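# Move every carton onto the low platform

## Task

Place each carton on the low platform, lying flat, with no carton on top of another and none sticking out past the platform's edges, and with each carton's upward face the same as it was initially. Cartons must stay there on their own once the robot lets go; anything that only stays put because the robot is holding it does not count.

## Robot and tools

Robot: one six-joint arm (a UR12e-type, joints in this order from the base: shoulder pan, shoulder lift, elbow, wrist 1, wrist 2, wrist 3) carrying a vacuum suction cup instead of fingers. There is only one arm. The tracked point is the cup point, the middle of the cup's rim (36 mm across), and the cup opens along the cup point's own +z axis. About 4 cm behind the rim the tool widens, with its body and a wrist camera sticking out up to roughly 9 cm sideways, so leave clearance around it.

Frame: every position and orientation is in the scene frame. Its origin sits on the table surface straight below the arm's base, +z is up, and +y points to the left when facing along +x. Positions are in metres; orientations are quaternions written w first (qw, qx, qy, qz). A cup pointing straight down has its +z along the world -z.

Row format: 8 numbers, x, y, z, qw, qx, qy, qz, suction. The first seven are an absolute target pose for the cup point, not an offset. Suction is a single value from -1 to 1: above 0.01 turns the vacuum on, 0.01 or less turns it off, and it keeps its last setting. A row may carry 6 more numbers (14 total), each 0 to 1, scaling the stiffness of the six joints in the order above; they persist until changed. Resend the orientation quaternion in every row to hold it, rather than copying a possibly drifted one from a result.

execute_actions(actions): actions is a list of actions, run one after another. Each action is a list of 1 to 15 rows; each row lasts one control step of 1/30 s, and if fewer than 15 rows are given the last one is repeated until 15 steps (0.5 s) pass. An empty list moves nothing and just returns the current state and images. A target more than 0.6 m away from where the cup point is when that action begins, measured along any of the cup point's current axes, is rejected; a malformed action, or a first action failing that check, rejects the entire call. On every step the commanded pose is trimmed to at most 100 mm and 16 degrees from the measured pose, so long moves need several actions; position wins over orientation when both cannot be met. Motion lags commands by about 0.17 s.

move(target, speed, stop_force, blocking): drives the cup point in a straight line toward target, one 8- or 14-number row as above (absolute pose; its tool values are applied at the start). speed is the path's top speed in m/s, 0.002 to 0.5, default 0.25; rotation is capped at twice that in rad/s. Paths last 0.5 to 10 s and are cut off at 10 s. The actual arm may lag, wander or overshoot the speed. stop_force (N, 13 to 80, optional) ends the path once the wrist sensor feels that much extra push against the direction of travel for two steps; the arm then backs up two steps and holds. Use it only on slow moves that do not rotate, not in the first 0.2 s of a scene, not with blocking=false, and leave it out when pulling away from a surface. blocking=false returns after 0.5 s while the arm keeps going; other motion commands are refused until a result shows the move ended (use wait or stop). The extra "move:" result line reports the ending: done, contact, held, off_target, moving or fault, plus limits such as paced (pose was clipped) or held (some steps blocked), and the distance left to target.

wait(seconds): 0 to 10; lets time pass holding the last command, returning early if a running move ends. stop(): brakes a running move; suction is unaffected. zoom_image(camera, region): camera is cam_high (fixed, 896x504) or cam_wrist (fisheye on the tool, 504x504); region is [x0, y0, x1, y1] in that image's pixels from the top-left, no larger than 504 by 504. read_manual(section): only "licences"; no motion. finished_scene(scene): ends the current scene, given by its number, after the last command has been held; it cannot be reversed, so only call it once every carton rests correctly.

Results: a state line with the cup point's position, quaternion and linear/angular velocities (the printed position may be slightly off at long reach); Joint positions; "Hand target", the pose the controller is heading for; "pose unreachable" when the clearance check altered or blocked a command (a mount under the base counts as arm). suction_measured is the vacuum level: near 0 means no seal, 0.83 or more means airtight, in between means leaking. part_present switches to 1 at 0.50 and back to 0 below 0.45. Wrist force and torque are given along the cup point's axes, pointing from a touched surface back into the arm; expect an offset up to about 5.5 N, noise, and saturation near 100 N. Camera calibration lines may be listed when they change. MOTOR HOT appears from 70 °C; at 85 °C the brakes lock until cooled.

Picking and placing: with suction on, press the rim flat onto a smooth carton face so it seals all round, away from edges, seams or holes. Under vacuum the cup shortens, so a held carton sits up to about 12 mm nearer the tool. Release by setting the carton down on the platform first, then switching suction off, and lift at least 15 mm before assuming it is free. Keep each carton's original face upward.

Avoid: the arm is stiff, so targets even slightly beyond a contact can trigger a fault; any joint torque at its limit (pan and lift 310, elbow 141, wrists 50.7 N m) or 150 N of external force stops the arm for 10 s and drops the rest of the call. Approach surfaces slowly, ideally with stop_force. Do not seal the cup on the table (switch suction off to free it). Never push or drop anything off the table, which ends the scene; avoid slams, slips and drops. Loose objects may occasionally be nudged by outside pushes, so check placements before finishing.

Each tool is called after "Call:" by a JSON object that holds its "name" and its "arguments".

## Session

Call:
{"name": "execute_actions", "arguments": {"actions": []}}

Scene clock: 0.00 s.
end_effector_position=(+0.6299, -0.0156, +0.2876) suction_measured=0.00 part_present=0 end_effector_quat_wxyz=(-0.007, +0.013, +1.000, +0.001) end_effector_velocity=(+0.001, -0.000, -0.001) end_effector_angular_velocity=(+0.001, +0.002, +0.001)
Joint positions: [-0.281 -1.557  2.145 -2.157 -1.57   2.862]
Joint velocities: [-0.001  0.002 -0.001  0.001  0.001 -0.001]
Motor temperatures (°C, as the motors report them): [25 28 27 30 30 28]
Wrist force (N, on the end effector, along its own x y z axes, offset not removed): no reading
Wrist torque (N m, same axes, about the end effector's origin, offset not removed): no reading
Hand target: +0.630, -0.016, +0.288; -0.007, +0.013, +1.000, +0.001
Joint stiffness scale: [1. 1. 1. 1. 1. 1.]
camera_calibration (this result's frames):
cam_wrist: T_world_to_cam=[[0.114858, -0.993333, 0.00985357, -0.0886436], [-0.878126, -0.0968887, 0.468517, 0.426691], [-0.464438, -0.0624653, -0.8834, 0.624604], [0, 0, 0, 1]] pos_world=[0.67496, -0.00769502, 0.352737]

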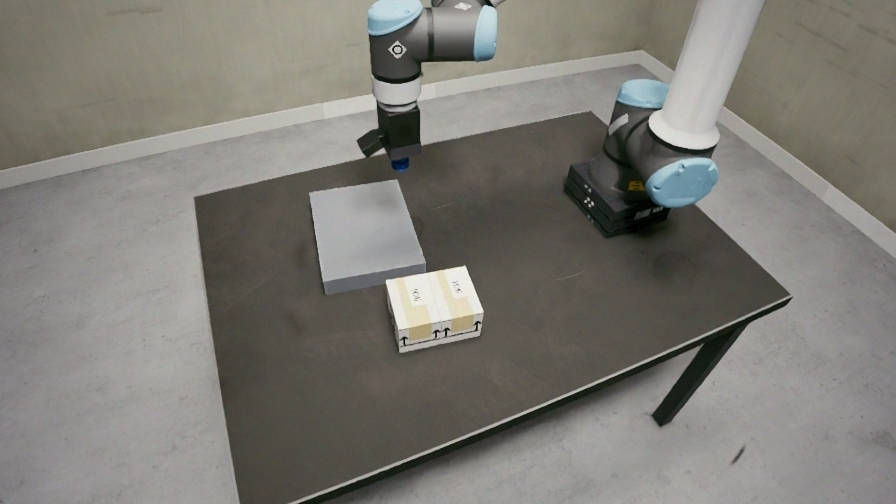

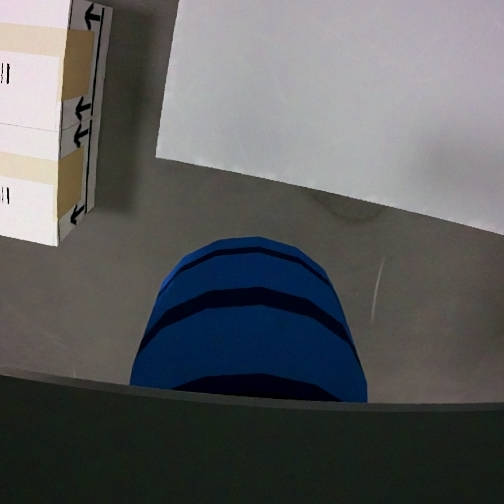

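Call:
{"name": "move", "arguments": {"target": [0.672,0.179,0.105,0,0,1,0,0], "speed": 0.35}}

Scene clock: 2.27 s.
end_effector_position=(+0.6700, +0.1771, +0.1045) suction_measured=0.00 part_present=0 end_effector_quat_wxyz=(-0.002, +0.001, +1.000, +0.000) end_effector_velocity=(+0.001, +0.001, +0.001) end_effector_angular_velocity=(-0.001, -0.004, -0.002)
Joint positions: [ 0.03  -1.215  2.159 -2.524 -1.571  3.148]
Joint velocities: [ 0.002 -0.    -0.001 -0.003 -0.001  0.004]
Motor temperatures (°C, as the motors report them): [25 28 27 30 30 28]
Wrist force (N, on the end effector, along its own x y z axes, offset not removed): [4.8 4.8 1.1]
Wrist torque (N m, same axes, about the end effector's origin, offset not removed): [0.89 -0.93 -0.19]
Hand target: +0.672, +0.179, +0.105; -0.000, -0.000, +1.000, -0.000
Off the commanded pose: 0.003 m, 0 deg.
Joint stiffness scale: [1. 1. 1. 1. 1. 1.]
move: done
camera_calibration (this result's frames):
cam_wrist: T_world_to_cam=[[0.139681, -0.990106, 0.0133999, 0.0823648], [-0.880308, -0.117973, 0.459501, 0.572462], [-0.453374, -0.0759797, -0.888076, 0.488939], [0, 0, 0, 1]] pos_world=[0.71411, 0.186234, 0.170065]

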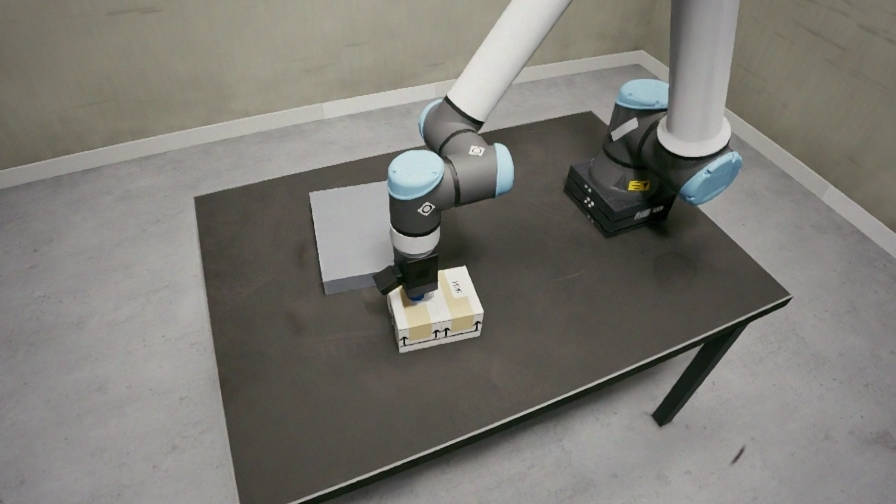

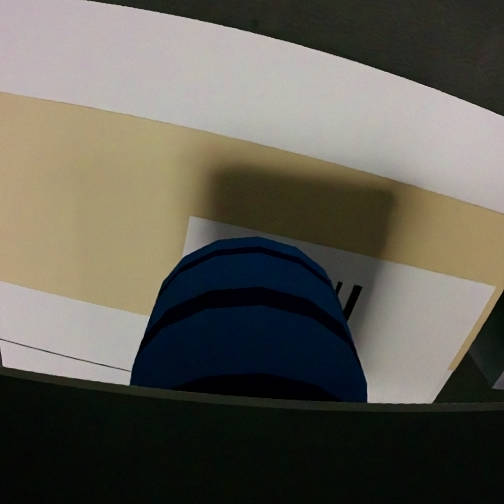

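Call:
{"name": "move", "arguments": {"target": [0.679,0.179,0.05,0,0,1,0,1], "speed": 0.025, "stop_force": 15}}

Call:
{"name": "move", "arguments": {"target": [0.676,0.179,0.155,0,0,1,0,1], "speed": 0.15}}

Call:
{"name": "move", "arguments": {"target": [0.752,-0.127,0.145,0,0,1,0,1], "speed": 0.3}}

Call:
{"name": "move", "arguments": {"target": [0.752,-0.127,0.09,0,0,1,0,1], "speed": 0.025, "stop_force": 15}}

Scene clock: 4.67 s.
end_effector_position=(+0.6796, +0.1774, +0.0738) suction_measured=0.89 part_present=1 end_effector_quat_wxyz=(+0.005, +0.001, +1.000, +0.000) end_effector_velocity=(-0.000, -0.000, +0.002) end_effector_angular_velocity=(+0.000, +0.005, -0.002)
Joint positions: [ 0.03  -1.155  2.158 -2.596 -1.572  3.148]
Joint velocities: [-0.001 -0.003 -0.002  0.011  0.     0.001]
Motor temperatures (°C, as the motors report them): [25 28 27 30 30 28]
Wrist force (N, on the end effector, along its own x y z axes, offset not removed): [0.2 8.3 -3.1]
Wrist torque (N m, same axes, about the end effector's origin, offset not removed): [1.19 0.06 -0.17]
Hand target: +0.678, +0.177, +0.074; +0.003, +0.001, +1.000, +0.000
Off the commanded pose: 0.024 m, 1 deg.
Joint stiffness scale: [1. 1. 1. 1. 1. 1.]
move: contact
camera_calibration (this result's frames):
cam_wrist: T_world_to_cam=[[0.139493, -0.990102, 0.0154551, 0.0817213], [-0.886721, -0.11795, 0.447005, 0.600346], [-0.440758, -0.0760585, -0.894398, 0.457899], [0, 0, 0, 1]] pos_world=[0.722762, 0.186551, 0.139924]

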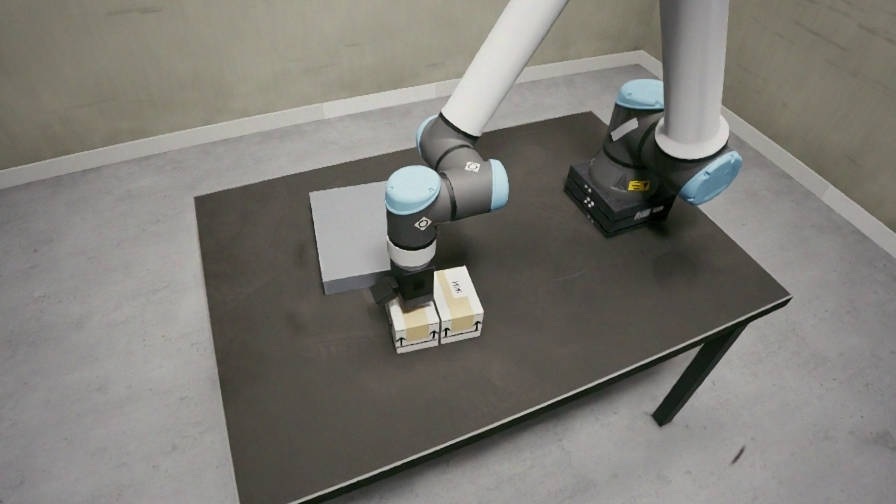

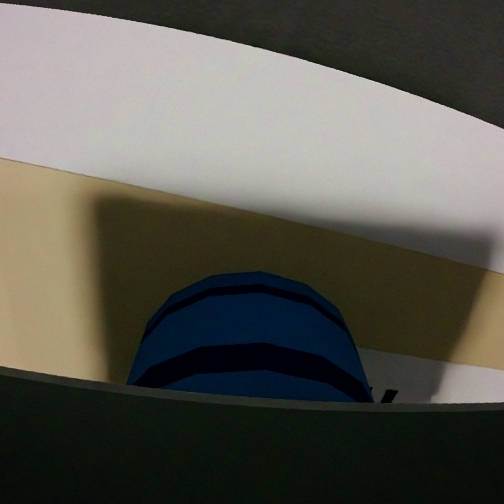

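Scene clock: 5.87 s.
end_effector_position=(+0.6753, +0.1778, +0.1546) suction_measured=0.89 part_present=1 end_effector_quat_wxyz=(+0.000, +0.000, +1.000, +0.000) end_effector_velocity=(-0.002, +0.000, -0.001) end_effector_angular_velocity=(+0.000, +0.007, +0.002)
Joint positions: [ 0.031 -1.285  2.129 -2.427 -1.572  3.148]
Joint velocities: [ 0.     0.001 -0.001  0.007  0.    -0.002]
Motor temperatures (°C, as the motors report them): [25 28 27 30 30 28]
Wrist force (N, on the end effector, along its own x y z axes, offset not removed): [1.5 4.2 6.0]
Wrist torque (N m, same axes, about the end effector's origin, offset not removed): [0.82 -0.31 -0.29]
Hand target: +0.676, +0.179, +0.155; +0.000, +0.000, +1.000, -0.000
Off the commanded pose: 0.001 m, 0 deg.
Joint stiffness scale: [1. 1. 1. 1. 1. 1.]
move: done
camera_calibration (this result's frames):
cam_wrist: T_world_to_cam=[[0.140021, -0.990049, 0.0140329, 0.0813009], [-0.881935, -0.118263, 0.456295, 0.555871], [-0.450095, -0.0762672, -0.889718, 0.53401], [0, 0, 0, 1]] pos_world=[0.719213, 0.186958, 0.220336]

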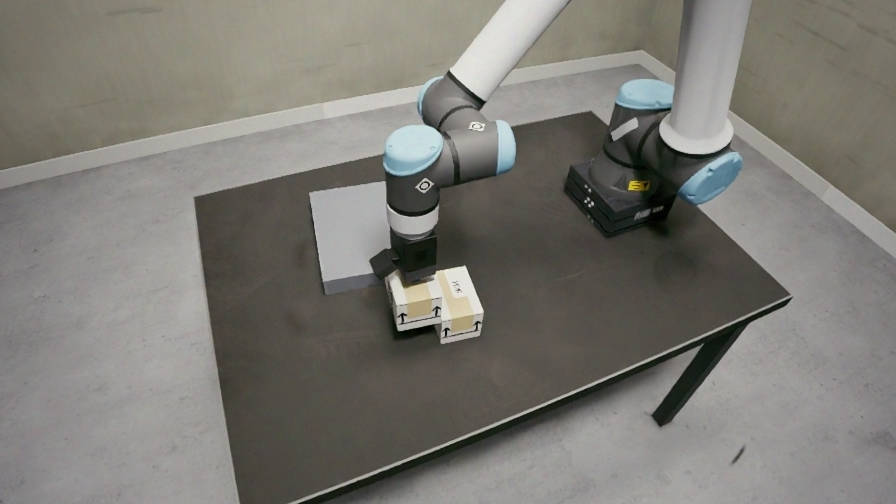

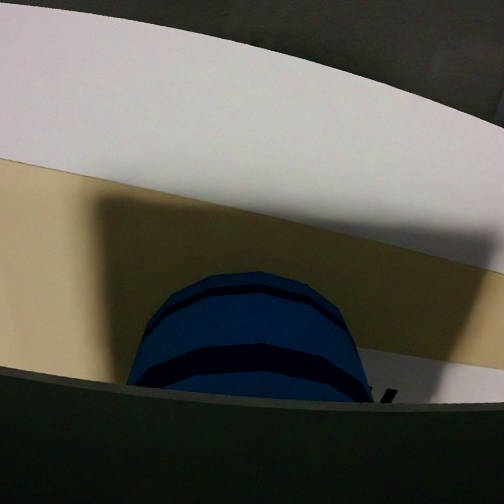

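Scene clock: 7.53 s.
end_effector_position=(+0.7497, -0.1268, +0.1440) suction_measured=0.89 part_present=1 end_effector_quat_wxyz=(-0.001, +0.002, +1.000, +0.000) end_effector_velocity=(+0.004, -0.000, +0.002) end_effector_angular_velocity=(+0.002, -0.001, +0.013)
Joint positions: [-0.375 -1.192  2.012 -2.4   -1.568  2.745]
Joint velocities: [ 0.001  0.001 -0.008  0.006  0.003 -0.012]
Motor temperatures (°C, as the motors report them): [25 28 27 30 30 28]
Wrist force (N, on the end effector, along its own x y z axes, offset not removed): [-0.6 4.0 4.8]
Wrist torque (N m, same axes, about the end effector's origin, offset not removed): [0.63 0.06 0.14]
Hand target: +0.752, -0.126, +0.145; +0.000, +0.000, +1.000, +0.000
Off the commanded pose: 0.003 m, 0 deg.
Joint stiffness scale: [1. 1. 1. 1. 1. 1.]
move: done
camera_calibration (this result's frames):
cam_wrist: T_world_to_cam=[[0.137294, -0.990431, 0.0140165, -0.228477], [-0.881538, -0.115722, 0.457711, 0.590072], [-0.451709, -0.0751971, -0.888991, 0.536001], [0, 0, 0, 1]] pos_world=[0.793656, -0.1177, 0.20962]

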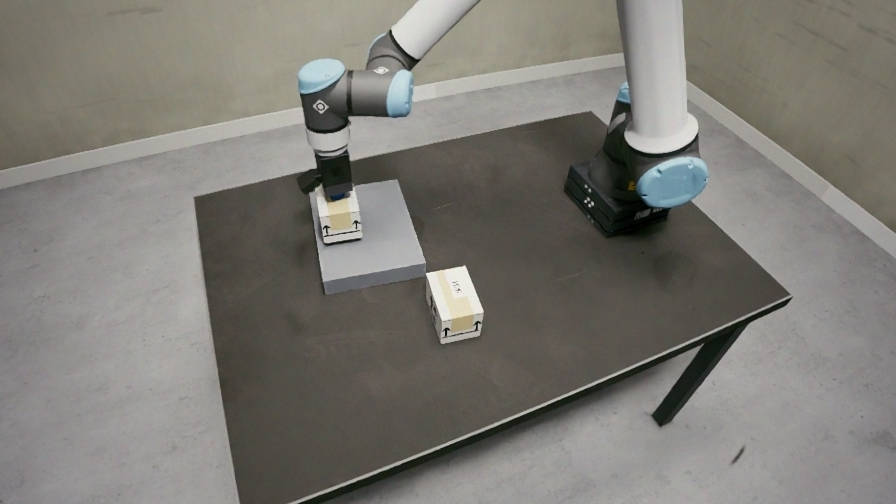

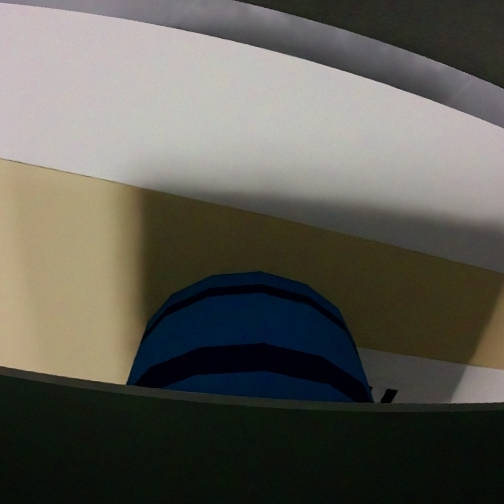

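Scene clock: 9.23 s.
end_effector_position=(+0.7562, -0.1296, +0.1218) suction_measured=0.89 part_present=1 end_effector_quat_wxyz=(+0.007, +0.002, +1.000, -0.003) end_effector_velocity=(-0.000, +0.000, +0.002) end_effector_angular_velocity=(+0.002, +0.004, -0.000)
Joint positions: [-0.375 -1.156  2.017 -2.459 -1.567  2.745]
Joint velocities: [-0.    -0.003 -0.003  0.011  0.001 -0.   ]
Motor temperatures (°C, as the motors report them): [25 28 27 30 30 28]
Wrist force (N, on the end effector, along its own x y z axes, offset not removed): [-1.1 3.6 -5.4]
Wrist torque (N m, same axes, about the end effector's origin, offset not removed): [0.51 0.09 0.02]
Hand target: +0.755, -0.129, +0.122; +0.005, +0.002, +1.000, -0.002
Off the commanded pose: 0.032 m, 1 deg.
Joint stiffness scale: [1. 1. 1. 1. 1. 1.]
move: contact
camera_calibration (this result's frames):
cam_wrist: T_world_to_cam=[[0.137587, -0.990226, 0.0228546, -0.233169], [-0.888677, -0.113222, 0.444336, 0.613034], [-0.437405, -0.0814451, -0.895569, 0.508249], [0, 0, 0, 1]] pos_world=[0.799181, -0.120087, 0.188108]

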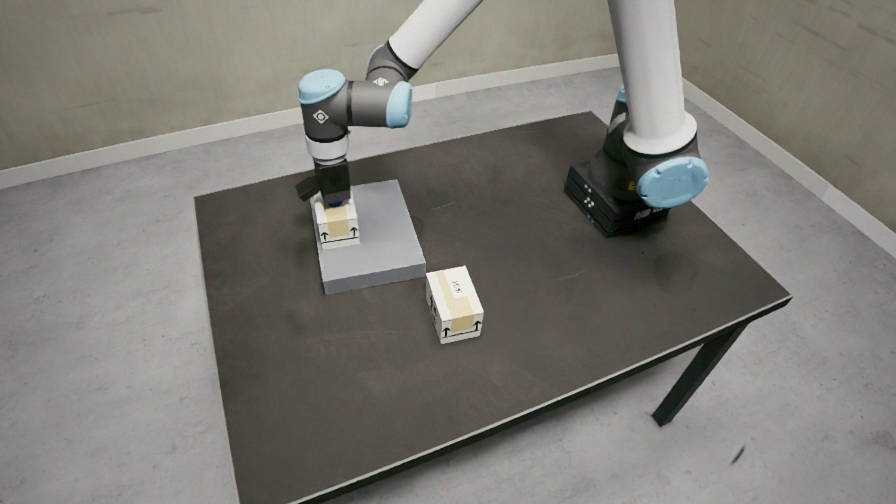

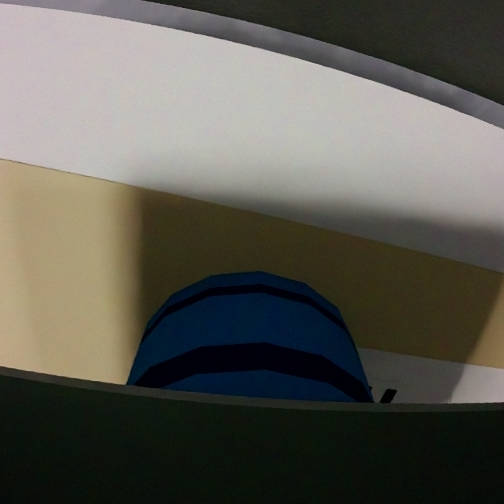

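Call:
{"name": "execute_actions", "arguments": {"actions": [[[0.755,-0.129,0.124,0,0,1,0,0]],[[0.755,-0.129,0.135,0,0,1,0,0],[0.755,-0.129,0.145,0,0,1,0,0],[0.755,-0.129,0.155,0,0,1,0,0],[0.755,-0.129,0.165,0,0,1,0,0]]]}}

Call:
{"name": "move", "arguments": {"target": [0.589,0.191,0.097,0,0,1,0,0], "speed": 0.4}}

Call:
{"name": "move", "arguments": {"target": [0.589,0.191,0.05,0,0,1,0,1], "speed": 0.025, "stop_force": 15}}

Call:
{"name": "move", "arguments": {"target": [0.589,0.191,0.15,0,0,1,0,1], "speed": 0.15}}

Call:
{"name": "move", "arguments": {"target": [0.652,-0.113,0.14,0,0,1,0,1], "speed": 0.3}}

Call:
{"name": "move", "arguments": {"target": [0.652,-0.113,0.09,0,0,1,0,1], "speed": 0.025, "stop_force": 15}}

Call:
{"name": "execute_actions", "arguments": {"actions": [[[0.655,-0.115,0.124,0,0,1,0,0]]]}}

Call:
{"name": "move", "arguments": {"target": [0.655,-0.115,0.3,0,0,1,0,0]}}

Scene clock: 13.70 s.
end_effector_position=(+0.7562, -0.1294, +0.1678) suction_measured=0.00 part_present=0 end_effector_quat_wxyz=(+0.004, +0.001, +1.000, -0.002) end_effector_velocity=(+0.007, -0.003, +0.028) end_effector_angular_velocity=(-0.002, -0.005, -0.000)
Joint positions: [-0.375 -1.216  1.993 -2.368 -1.567  2.743]
Joint velocities: [ 0.    -0.027 -0.026  0.048  0.001  0.   ]
Motor temperatures (°C, as the motors report them): [25 28 27 30 30 28]
Wrist force (N, on the end effector, along its own x y z axes, offset not removed): [3.4 1.6 -2.8]
Wrist torque (N m, same axes, about the end effector's origin, offset not removed): [0.42 -0.60 0.19]
Hand target: +0.755, -0.129, +0.165; +0.000, +0.000, +1.000, -0.000
Off the commanded pose: 0.003 m, 1 deg.
Joint stiffness scale: [1. 1. 1. 1. 1. 1.]
camera_calibration (this result's frames):
cam_wrist: T_world_to_cam=[[0.13978, -0.989988, 0.0196249, -0.235108], [-0.885825, -0.116168, 0.449243, 0.589241], [-0.442465, -0.0801795, -0.893194, 0.552993], [0, 0, 0, 1]] pos_world=[0.799508, -0.119964, 0.233832]

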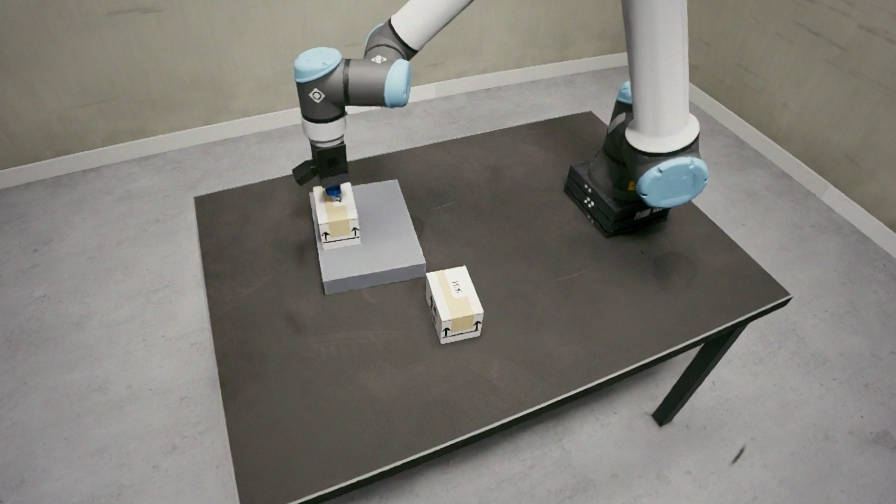

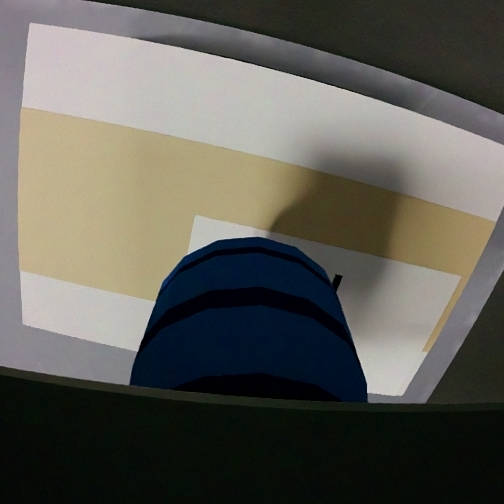

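Scene clock: 15.37 s.
end_effector_position=(+0.5887, +0.1888, +0.0976) suction_measured=0.00 part_present=0 end_effector_quat_wxyz=(-0.001, +0.000, +1.000, +0.000) end_effector_velocity=(+0.000, +0.001, -0.001) end_effector_angular_velocity=(-0.003, -0.002, -0.010)
Joint positions: [ 0.051 -1.29   2.307 -2.598 -1.572  3.168]
Joint velocities: [ 0.004  0.002 -0.    -0.004 -0.003  0.014]
Motor temperatures (°C, as the motors report them): [25 28 27 30 30 28]
Wrist force (N, on the end effector, along its own x y z axes, offset not removed): [2.1 11.2 1.8]
Wrist torque (N m, same axes, about the end effector's origin, offset not removed): [1.81 -0.38 -0.26]
Hand target: +0.589, +0.190, +0.097; -0.000, -0.000, +1.000, -0.001
Off the commanded pose: 0.002 m, 0 deg.
Joint stiffness scale: [1. 1. 1. 1. 1. 1.]
move: done
camera_calibration (this result's frames):
cam_wrist: T_world_to_cam=[[0.140174, -0.990031, 0.0138051, 0.105093], [-0.881228, -0.118388, 0.457626, 0.506276], [-0.45143, -0.0763126, -0.889037, 0.445808], [0, 0, 0, 1]] pos_world=[0.632664, 0.198003, 0.163204]

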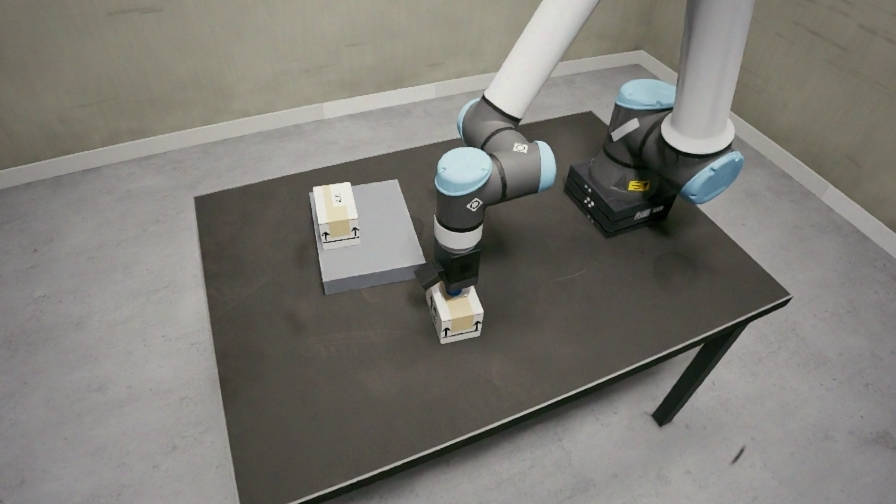

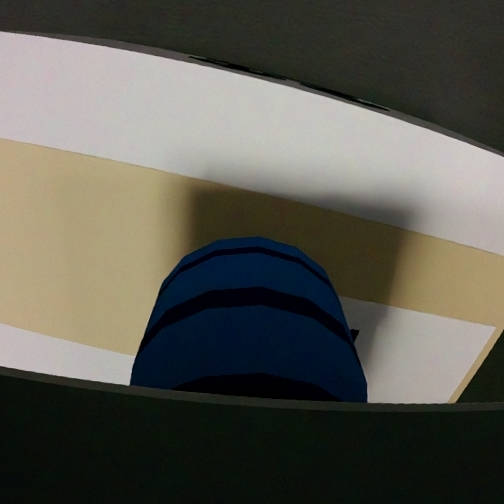

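Scene clock: 17.03 s.
end_effector_position=(+0.5951, +0.1893, +0.0736) suction_measured=0.89 part_present=1 end_effector_quat_wxyz=(+0.007, +0.001, +1.000, +0.000) end_effector_velocity=(-0.002, +0.000, +0.000) end_effector_angular_velocity=(-0.001, +0.010, +0.000)
Joint positions: [ 0.051 -1.238  2.311 -2.67  -1.572  3.168]
Joint velocities: [ 0.001 -0.001 -0.002  0.014 -0.001  0.001]
Motor temperatures (°C, as the motors report them): [25 28 27 30 30 28]
Wrist force (N, on the end effector, along its own x y z axes, offset not removed): [1.7 -0.2 -4.9]
Wrist torque (N m, same axes, about the end effector's origin, offset not removed): [0.02 -0.31 -0.16]
Hand target: +0.594, +0.189, +0.074; +0.005, +0.001, +1.000, +0.000
Off the commanded pose: 0.024 m, 1 deg.
Joint stiffness scale: [1. 1. 1. 1. 1. 1.]
move: contact
camera_calibration (this result's frames):
cam_wrist: T_world_to_cam=[[0.139614, -0.990081, 0.0157192, 0.105242], [-0.888483, -0.118247, 0.443413, 0.528227], [-0.437156, -0.0758727, -0.896179, 0.419387], [0, 0, 0, 1]] pos_world=[0.637965, 0.19848, 0.139969]

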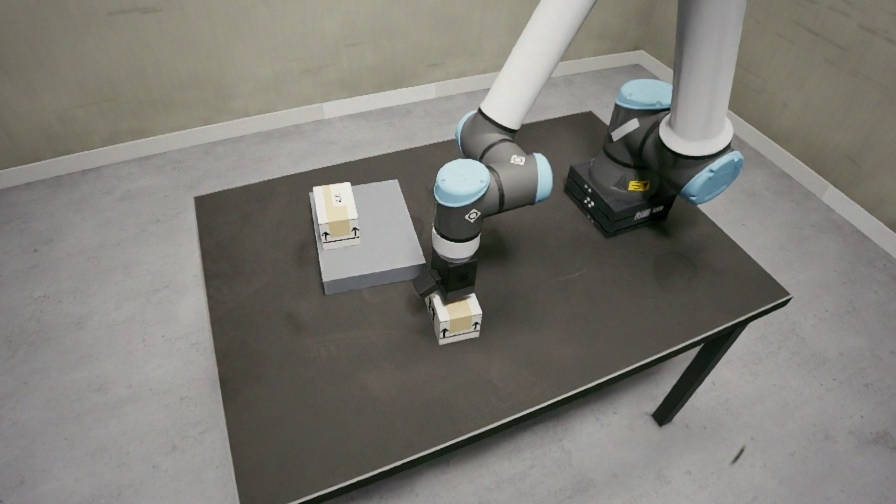

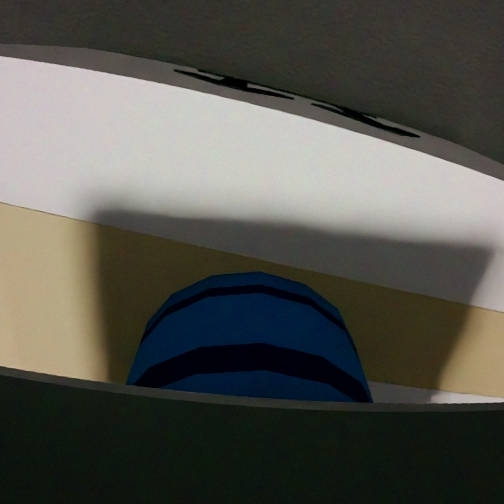

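Scene clock: 18.20 s.
end_effector_position=(+0.5880, +0.1901, +0.1493) suction_measured=0.89 part_present=1 end_effector_quat_wxyz=(-0.000, +0.000, +1.000, +0.000) end_effector_velocity=(-0.004, -0.000, -0.002) end_effector_angular_velocity=(-0.001, +0.012, +0.001)
Joint positions: [ 0.053 -1.384  2.283 -2.482 -1.572  3.17 ]
Joint velocities: [-0.     0.001  0.002  0.009 -0.    -0.001]
Motor temperatures (°C, as the motors report them): [25 28 27 30 30 28]
Wrist force (N, on the end effector, along its own x y z axes, offset not removed): [6.1 1.3 4.5]
Wrist torque (N m, same axes, about the end effector's origin, offset not removed): [0.26 -1.01 -0.36]
Hand target: +0.589, +0.191, +0.150; +0.000, +0.000, +1.000, -0.000
Off the commanded pose: 0.002 m, 0 deg.
Joint stiffness scale: [1. 1. 1. 1. 1. 1.]
move: done
camera_calibration (this result's frames):
cam_wrist: T_world_to_cam=[[0.140261, -0.990016, 0.0139924, 0.105617], [-0.881703, -0.118461, 0.456692, 0.482615], [-0.450474, -0.0763932, -0.889515, 0.491102], [0, 0, 0, 1]] pos_world=[0.631938, 0.199251, 0.214958]

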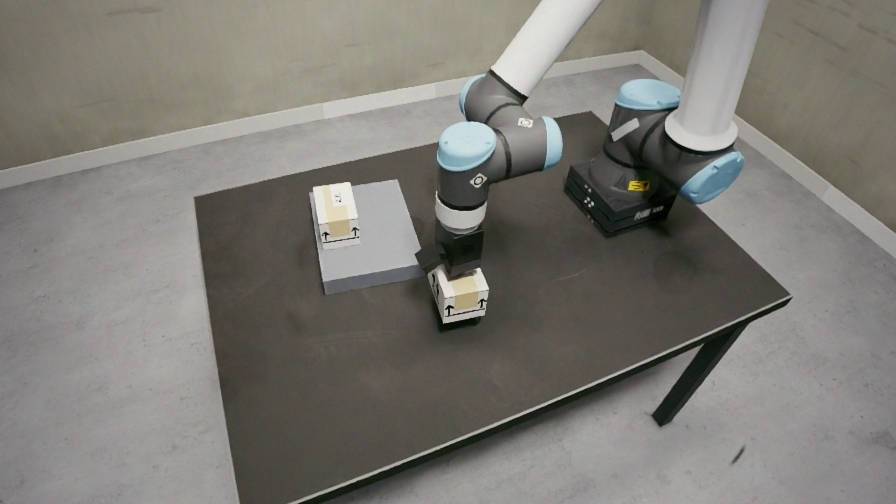

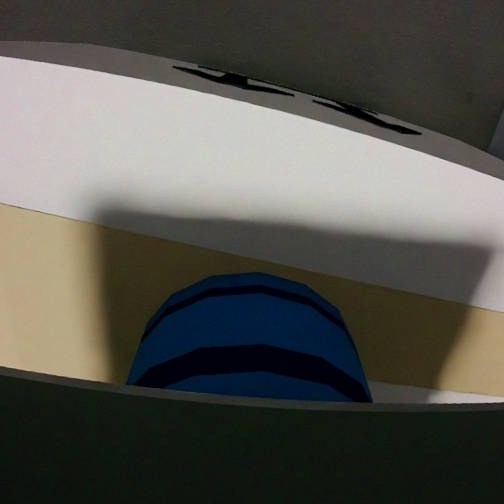

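Scene clock: 19.83 s.
end_effector_position=(+0.6497, -0.1117, +0.1391) suction_measured=0.89 part_present=1 end_effector_quat_wxyz=(-0.001, +0.001, +1.000, +0.000) end_effector_velocity=(+0.003, -0.001, +0.002) end_effector_angular_velocity=(+0.001, -0.003, +0.016)
Joint positions: [-0.414 -1.313  2.211 -2.478 -1.567  2.705]
Joint velocities: [ 0.    -0.    -0.006  0.004  0.002 -0.016]
Motor temperatures (°C, as the motors report them): [25 28 27 30 30 28]
Wrist force (N, on the end effector, along its own x y z axes, offset not removed): [-1.7 0.4 5.7]
Wrist torque (N m, same axes, about the end effector's origin, offset not removed): [0.13 -0.04 0.04]
Hand target: +0.652, -0.112, +0.140; +0.000, +0.000, +1.000, +0.001
Off the commanded pose: 0.003 m, 0 deg.
Joint stiffness scale: [1. 1. 1. 1. 1. 1.]
move: done
camera_calibration (this result's frames):
cam_wrist: T_world_to_cam=[[0.138013, -0.990333, 0.0139036, -0.200203], [-0.881461, -0.116416, 0.457683, 0.505838], [-0.45164, -0.0754218, -0.889007, 0.487609], [0, 0, 0, 1]] pos_world=[0.693731, -0.102603, 0.204758]

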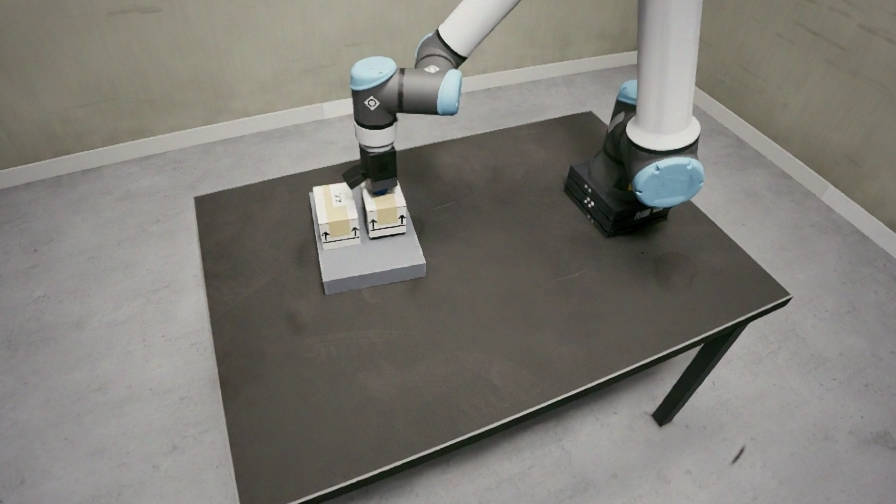

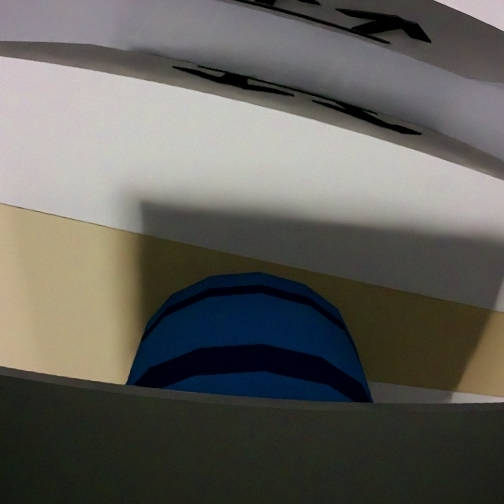

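Scene clock: 21.20 s.
end_effector_position=(+0.6552, -0.1143, +0.1217) suction_measured=0.89 part_present=1 end_effector_quat_wxyz=(+0.005, +0.001, +1.000, -0.003) end_effector_velocity=(-0.002, +0.001, +0.001) end_effector_angular_velocity=(+0.004, +0.009, +0.000)
Joint positions: [-0.414 -1.279  2.215 -2.53  -1.567  2.704]
Joint velocities: [ 0.001 -0.002 -0.002  0.014 -0.001  0.   ]
Motor temperatures (°C, as the motors report them): [25 28 27 30 30 28]
Wrist force (N, on the end effector, along its own x y z axes, offset not removed): [0.1 -1.2 -3.1]
Wrist torque (N m, same axes, about the end effector's origin, offset not removed): [-0.16 -0.11 -0.08]
Hand target: +0.654, -0.114, +0.122; +0.003, +0.001, +1.000, -0.002
Off the commanded pose: 0.032 m, 1 deg.
Joint stiffness scale: [1. 1. 1. 1. 1. 1.]
move: contact
camera_calibration (this result's frames):
cam_wrist: T_world_to_cam=[[0.138535, -0.990133, 0.0210709, -0.204499], [-0.886821, -0.114553, 0.44769, 0.523281], [-0.440859, -0.0807068, -0.893941, 0.467295], [0, 0, 0, 1]] pos_world=[0.698398, -0.104824, 0.187776]

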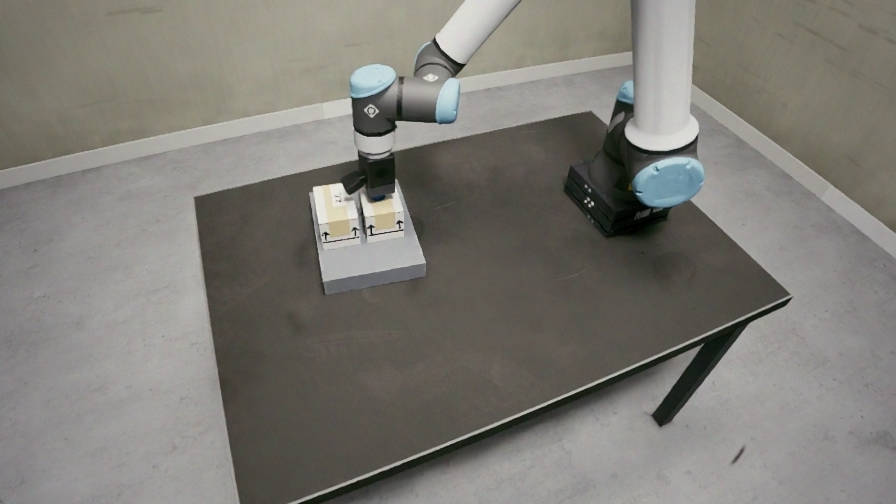

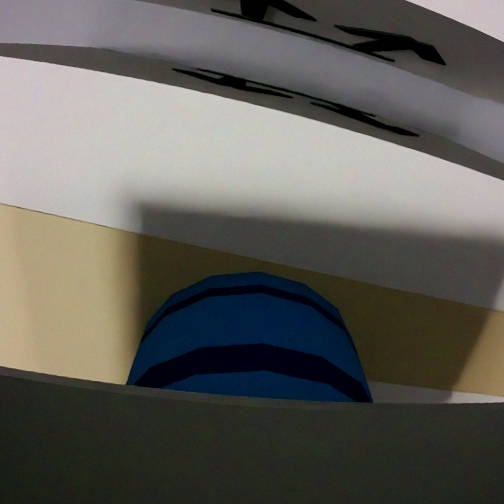

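Scene clock: 21.70 s.
end_effector_position=(+0.6567, -0.1150, +0.1276) suction_measured=0.00 part_present=0 end_effector_quat_wxyz=(+0.004, +0.000, +1.000, -0.002) end_effector_velocity=(+0.000, +0.000, +0.001) end_effector_angular_velocity=(+0.002, +0.003, +0.002)
Joint positions: [-0.414 -1.286  2.207 -2.511 -1.567  2.702]
Joint velocities: [ 0.    -0.    -0.003  0.007  0.001 -0.001]
Motor temperatures (°C, as the motors report them): [25 28 27 30 30 28]
Wrist force (N, on the end effector, along its own x y z axes, offset not removed): [4.5 2.3 -9.3]
Wrist torque (N m, same axes, about the end effector's origin, offset not removed): [0.41 -0.80 -0.33]
Hand target: +0.655, -0.115, +0.124; +0.000, +0.000, +1.000, -0.000
Off the commanded pose: 0.004 m, 0 deg.
Joint stiffness scale: [1. 1. 1. 1. 1. 1.]
camera_calibration (this result's frames):
cam_wrist: T_world_to_cam=[[0.140751, -0.989862, 0.0190199, -0.20667], [-0.885029, -0.117188, 0.450544, 0.520028], [-0.443748, -0.0802479, -0.892552, 0.474998], [0, 0, 0, 1]] pos_world=[0.700108, -0.105516, 0.193596]

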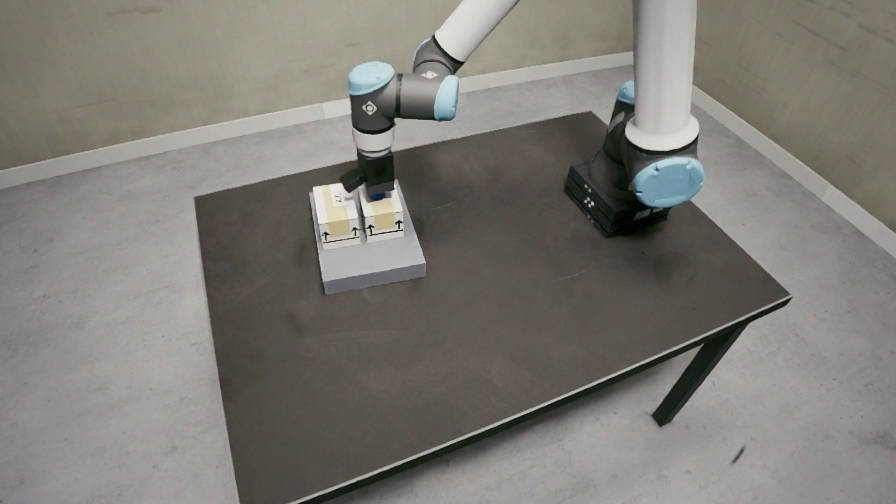

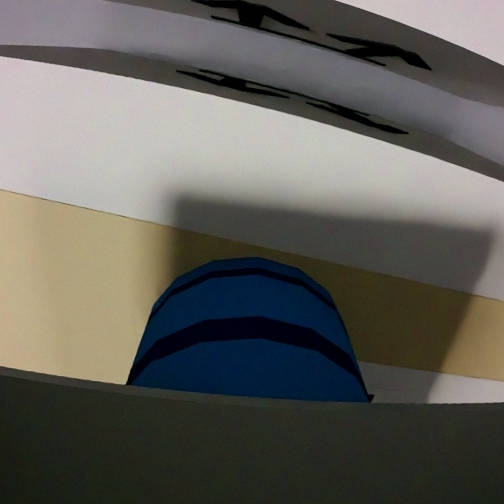

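Scene clock: 23.13 s.
end_effector_position=(+0.6540, -0.1130, +0.2986) suction_measured=0.00 part_present=0 end_effector_quat_wxyz=(-0.000, -0.001, +1.000, +0.000) end_effector_velocity=(-0.001, +0.000, +0.001) end_effector_angular_velocity=(+0.000, +0.004, +0.000)
Joint positions: [-0.414 -1.517  2.084 -2.148 -1.567  2.701]
Joint velocities: [-0.    -0.002 -0.001  0.006 -0.001 -0.   ]
Motor temperatures (°C, as the motors report them): [25 28 27 30 30 28]
Wrist force (N, on the end effector, along its own x y z axes, offset not removed): [3.1 6.3 1.0]
Wrist torque (N m, same axes, about the end effector's origin, offset not removed): [0.96 -0.49 -0.29]
Hand target: +0.655, -0.115, +0.300; +0.000, +0.000, +1.000, -0.000
Off the commanded pose: 0.003 m, 0 deg.
Joint stiffness scale: [1. 1. 1. 1. 1. 1.]
move: done
camera_calibration (this result's frames):
cam_wrist: T_world_to_cam=[[0.142072, -0.989755, 0.0141315, -0.206949], [-0.881227, -0.119966, 0.457217, 0.436049], [-0.450838, -0.077411, -0.889243, 0.63059], [0, 0, 0, 1]] pos_world=[0.697954, -0.103703, 0.364303]

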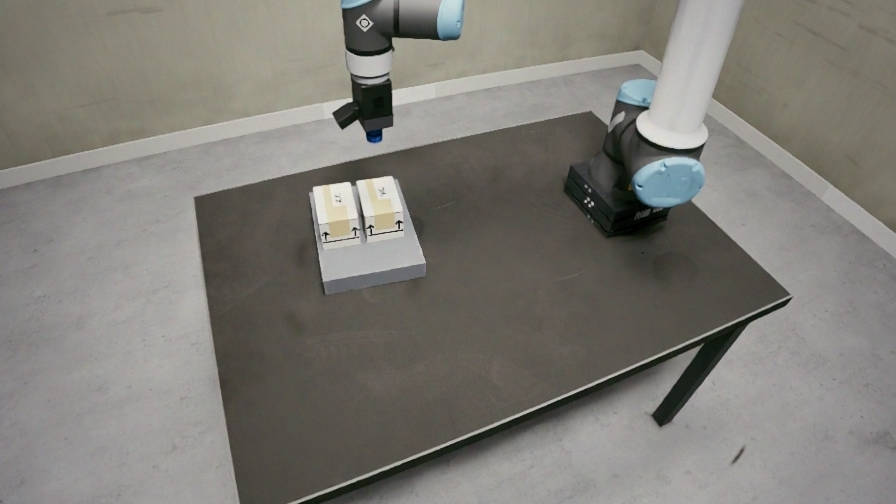

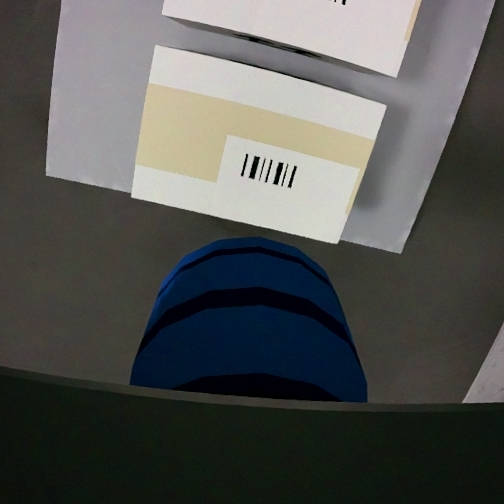

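Call:
{"name": "finished_scene", "arguments": {"scene": 2}}

The scene is finished: the task was done.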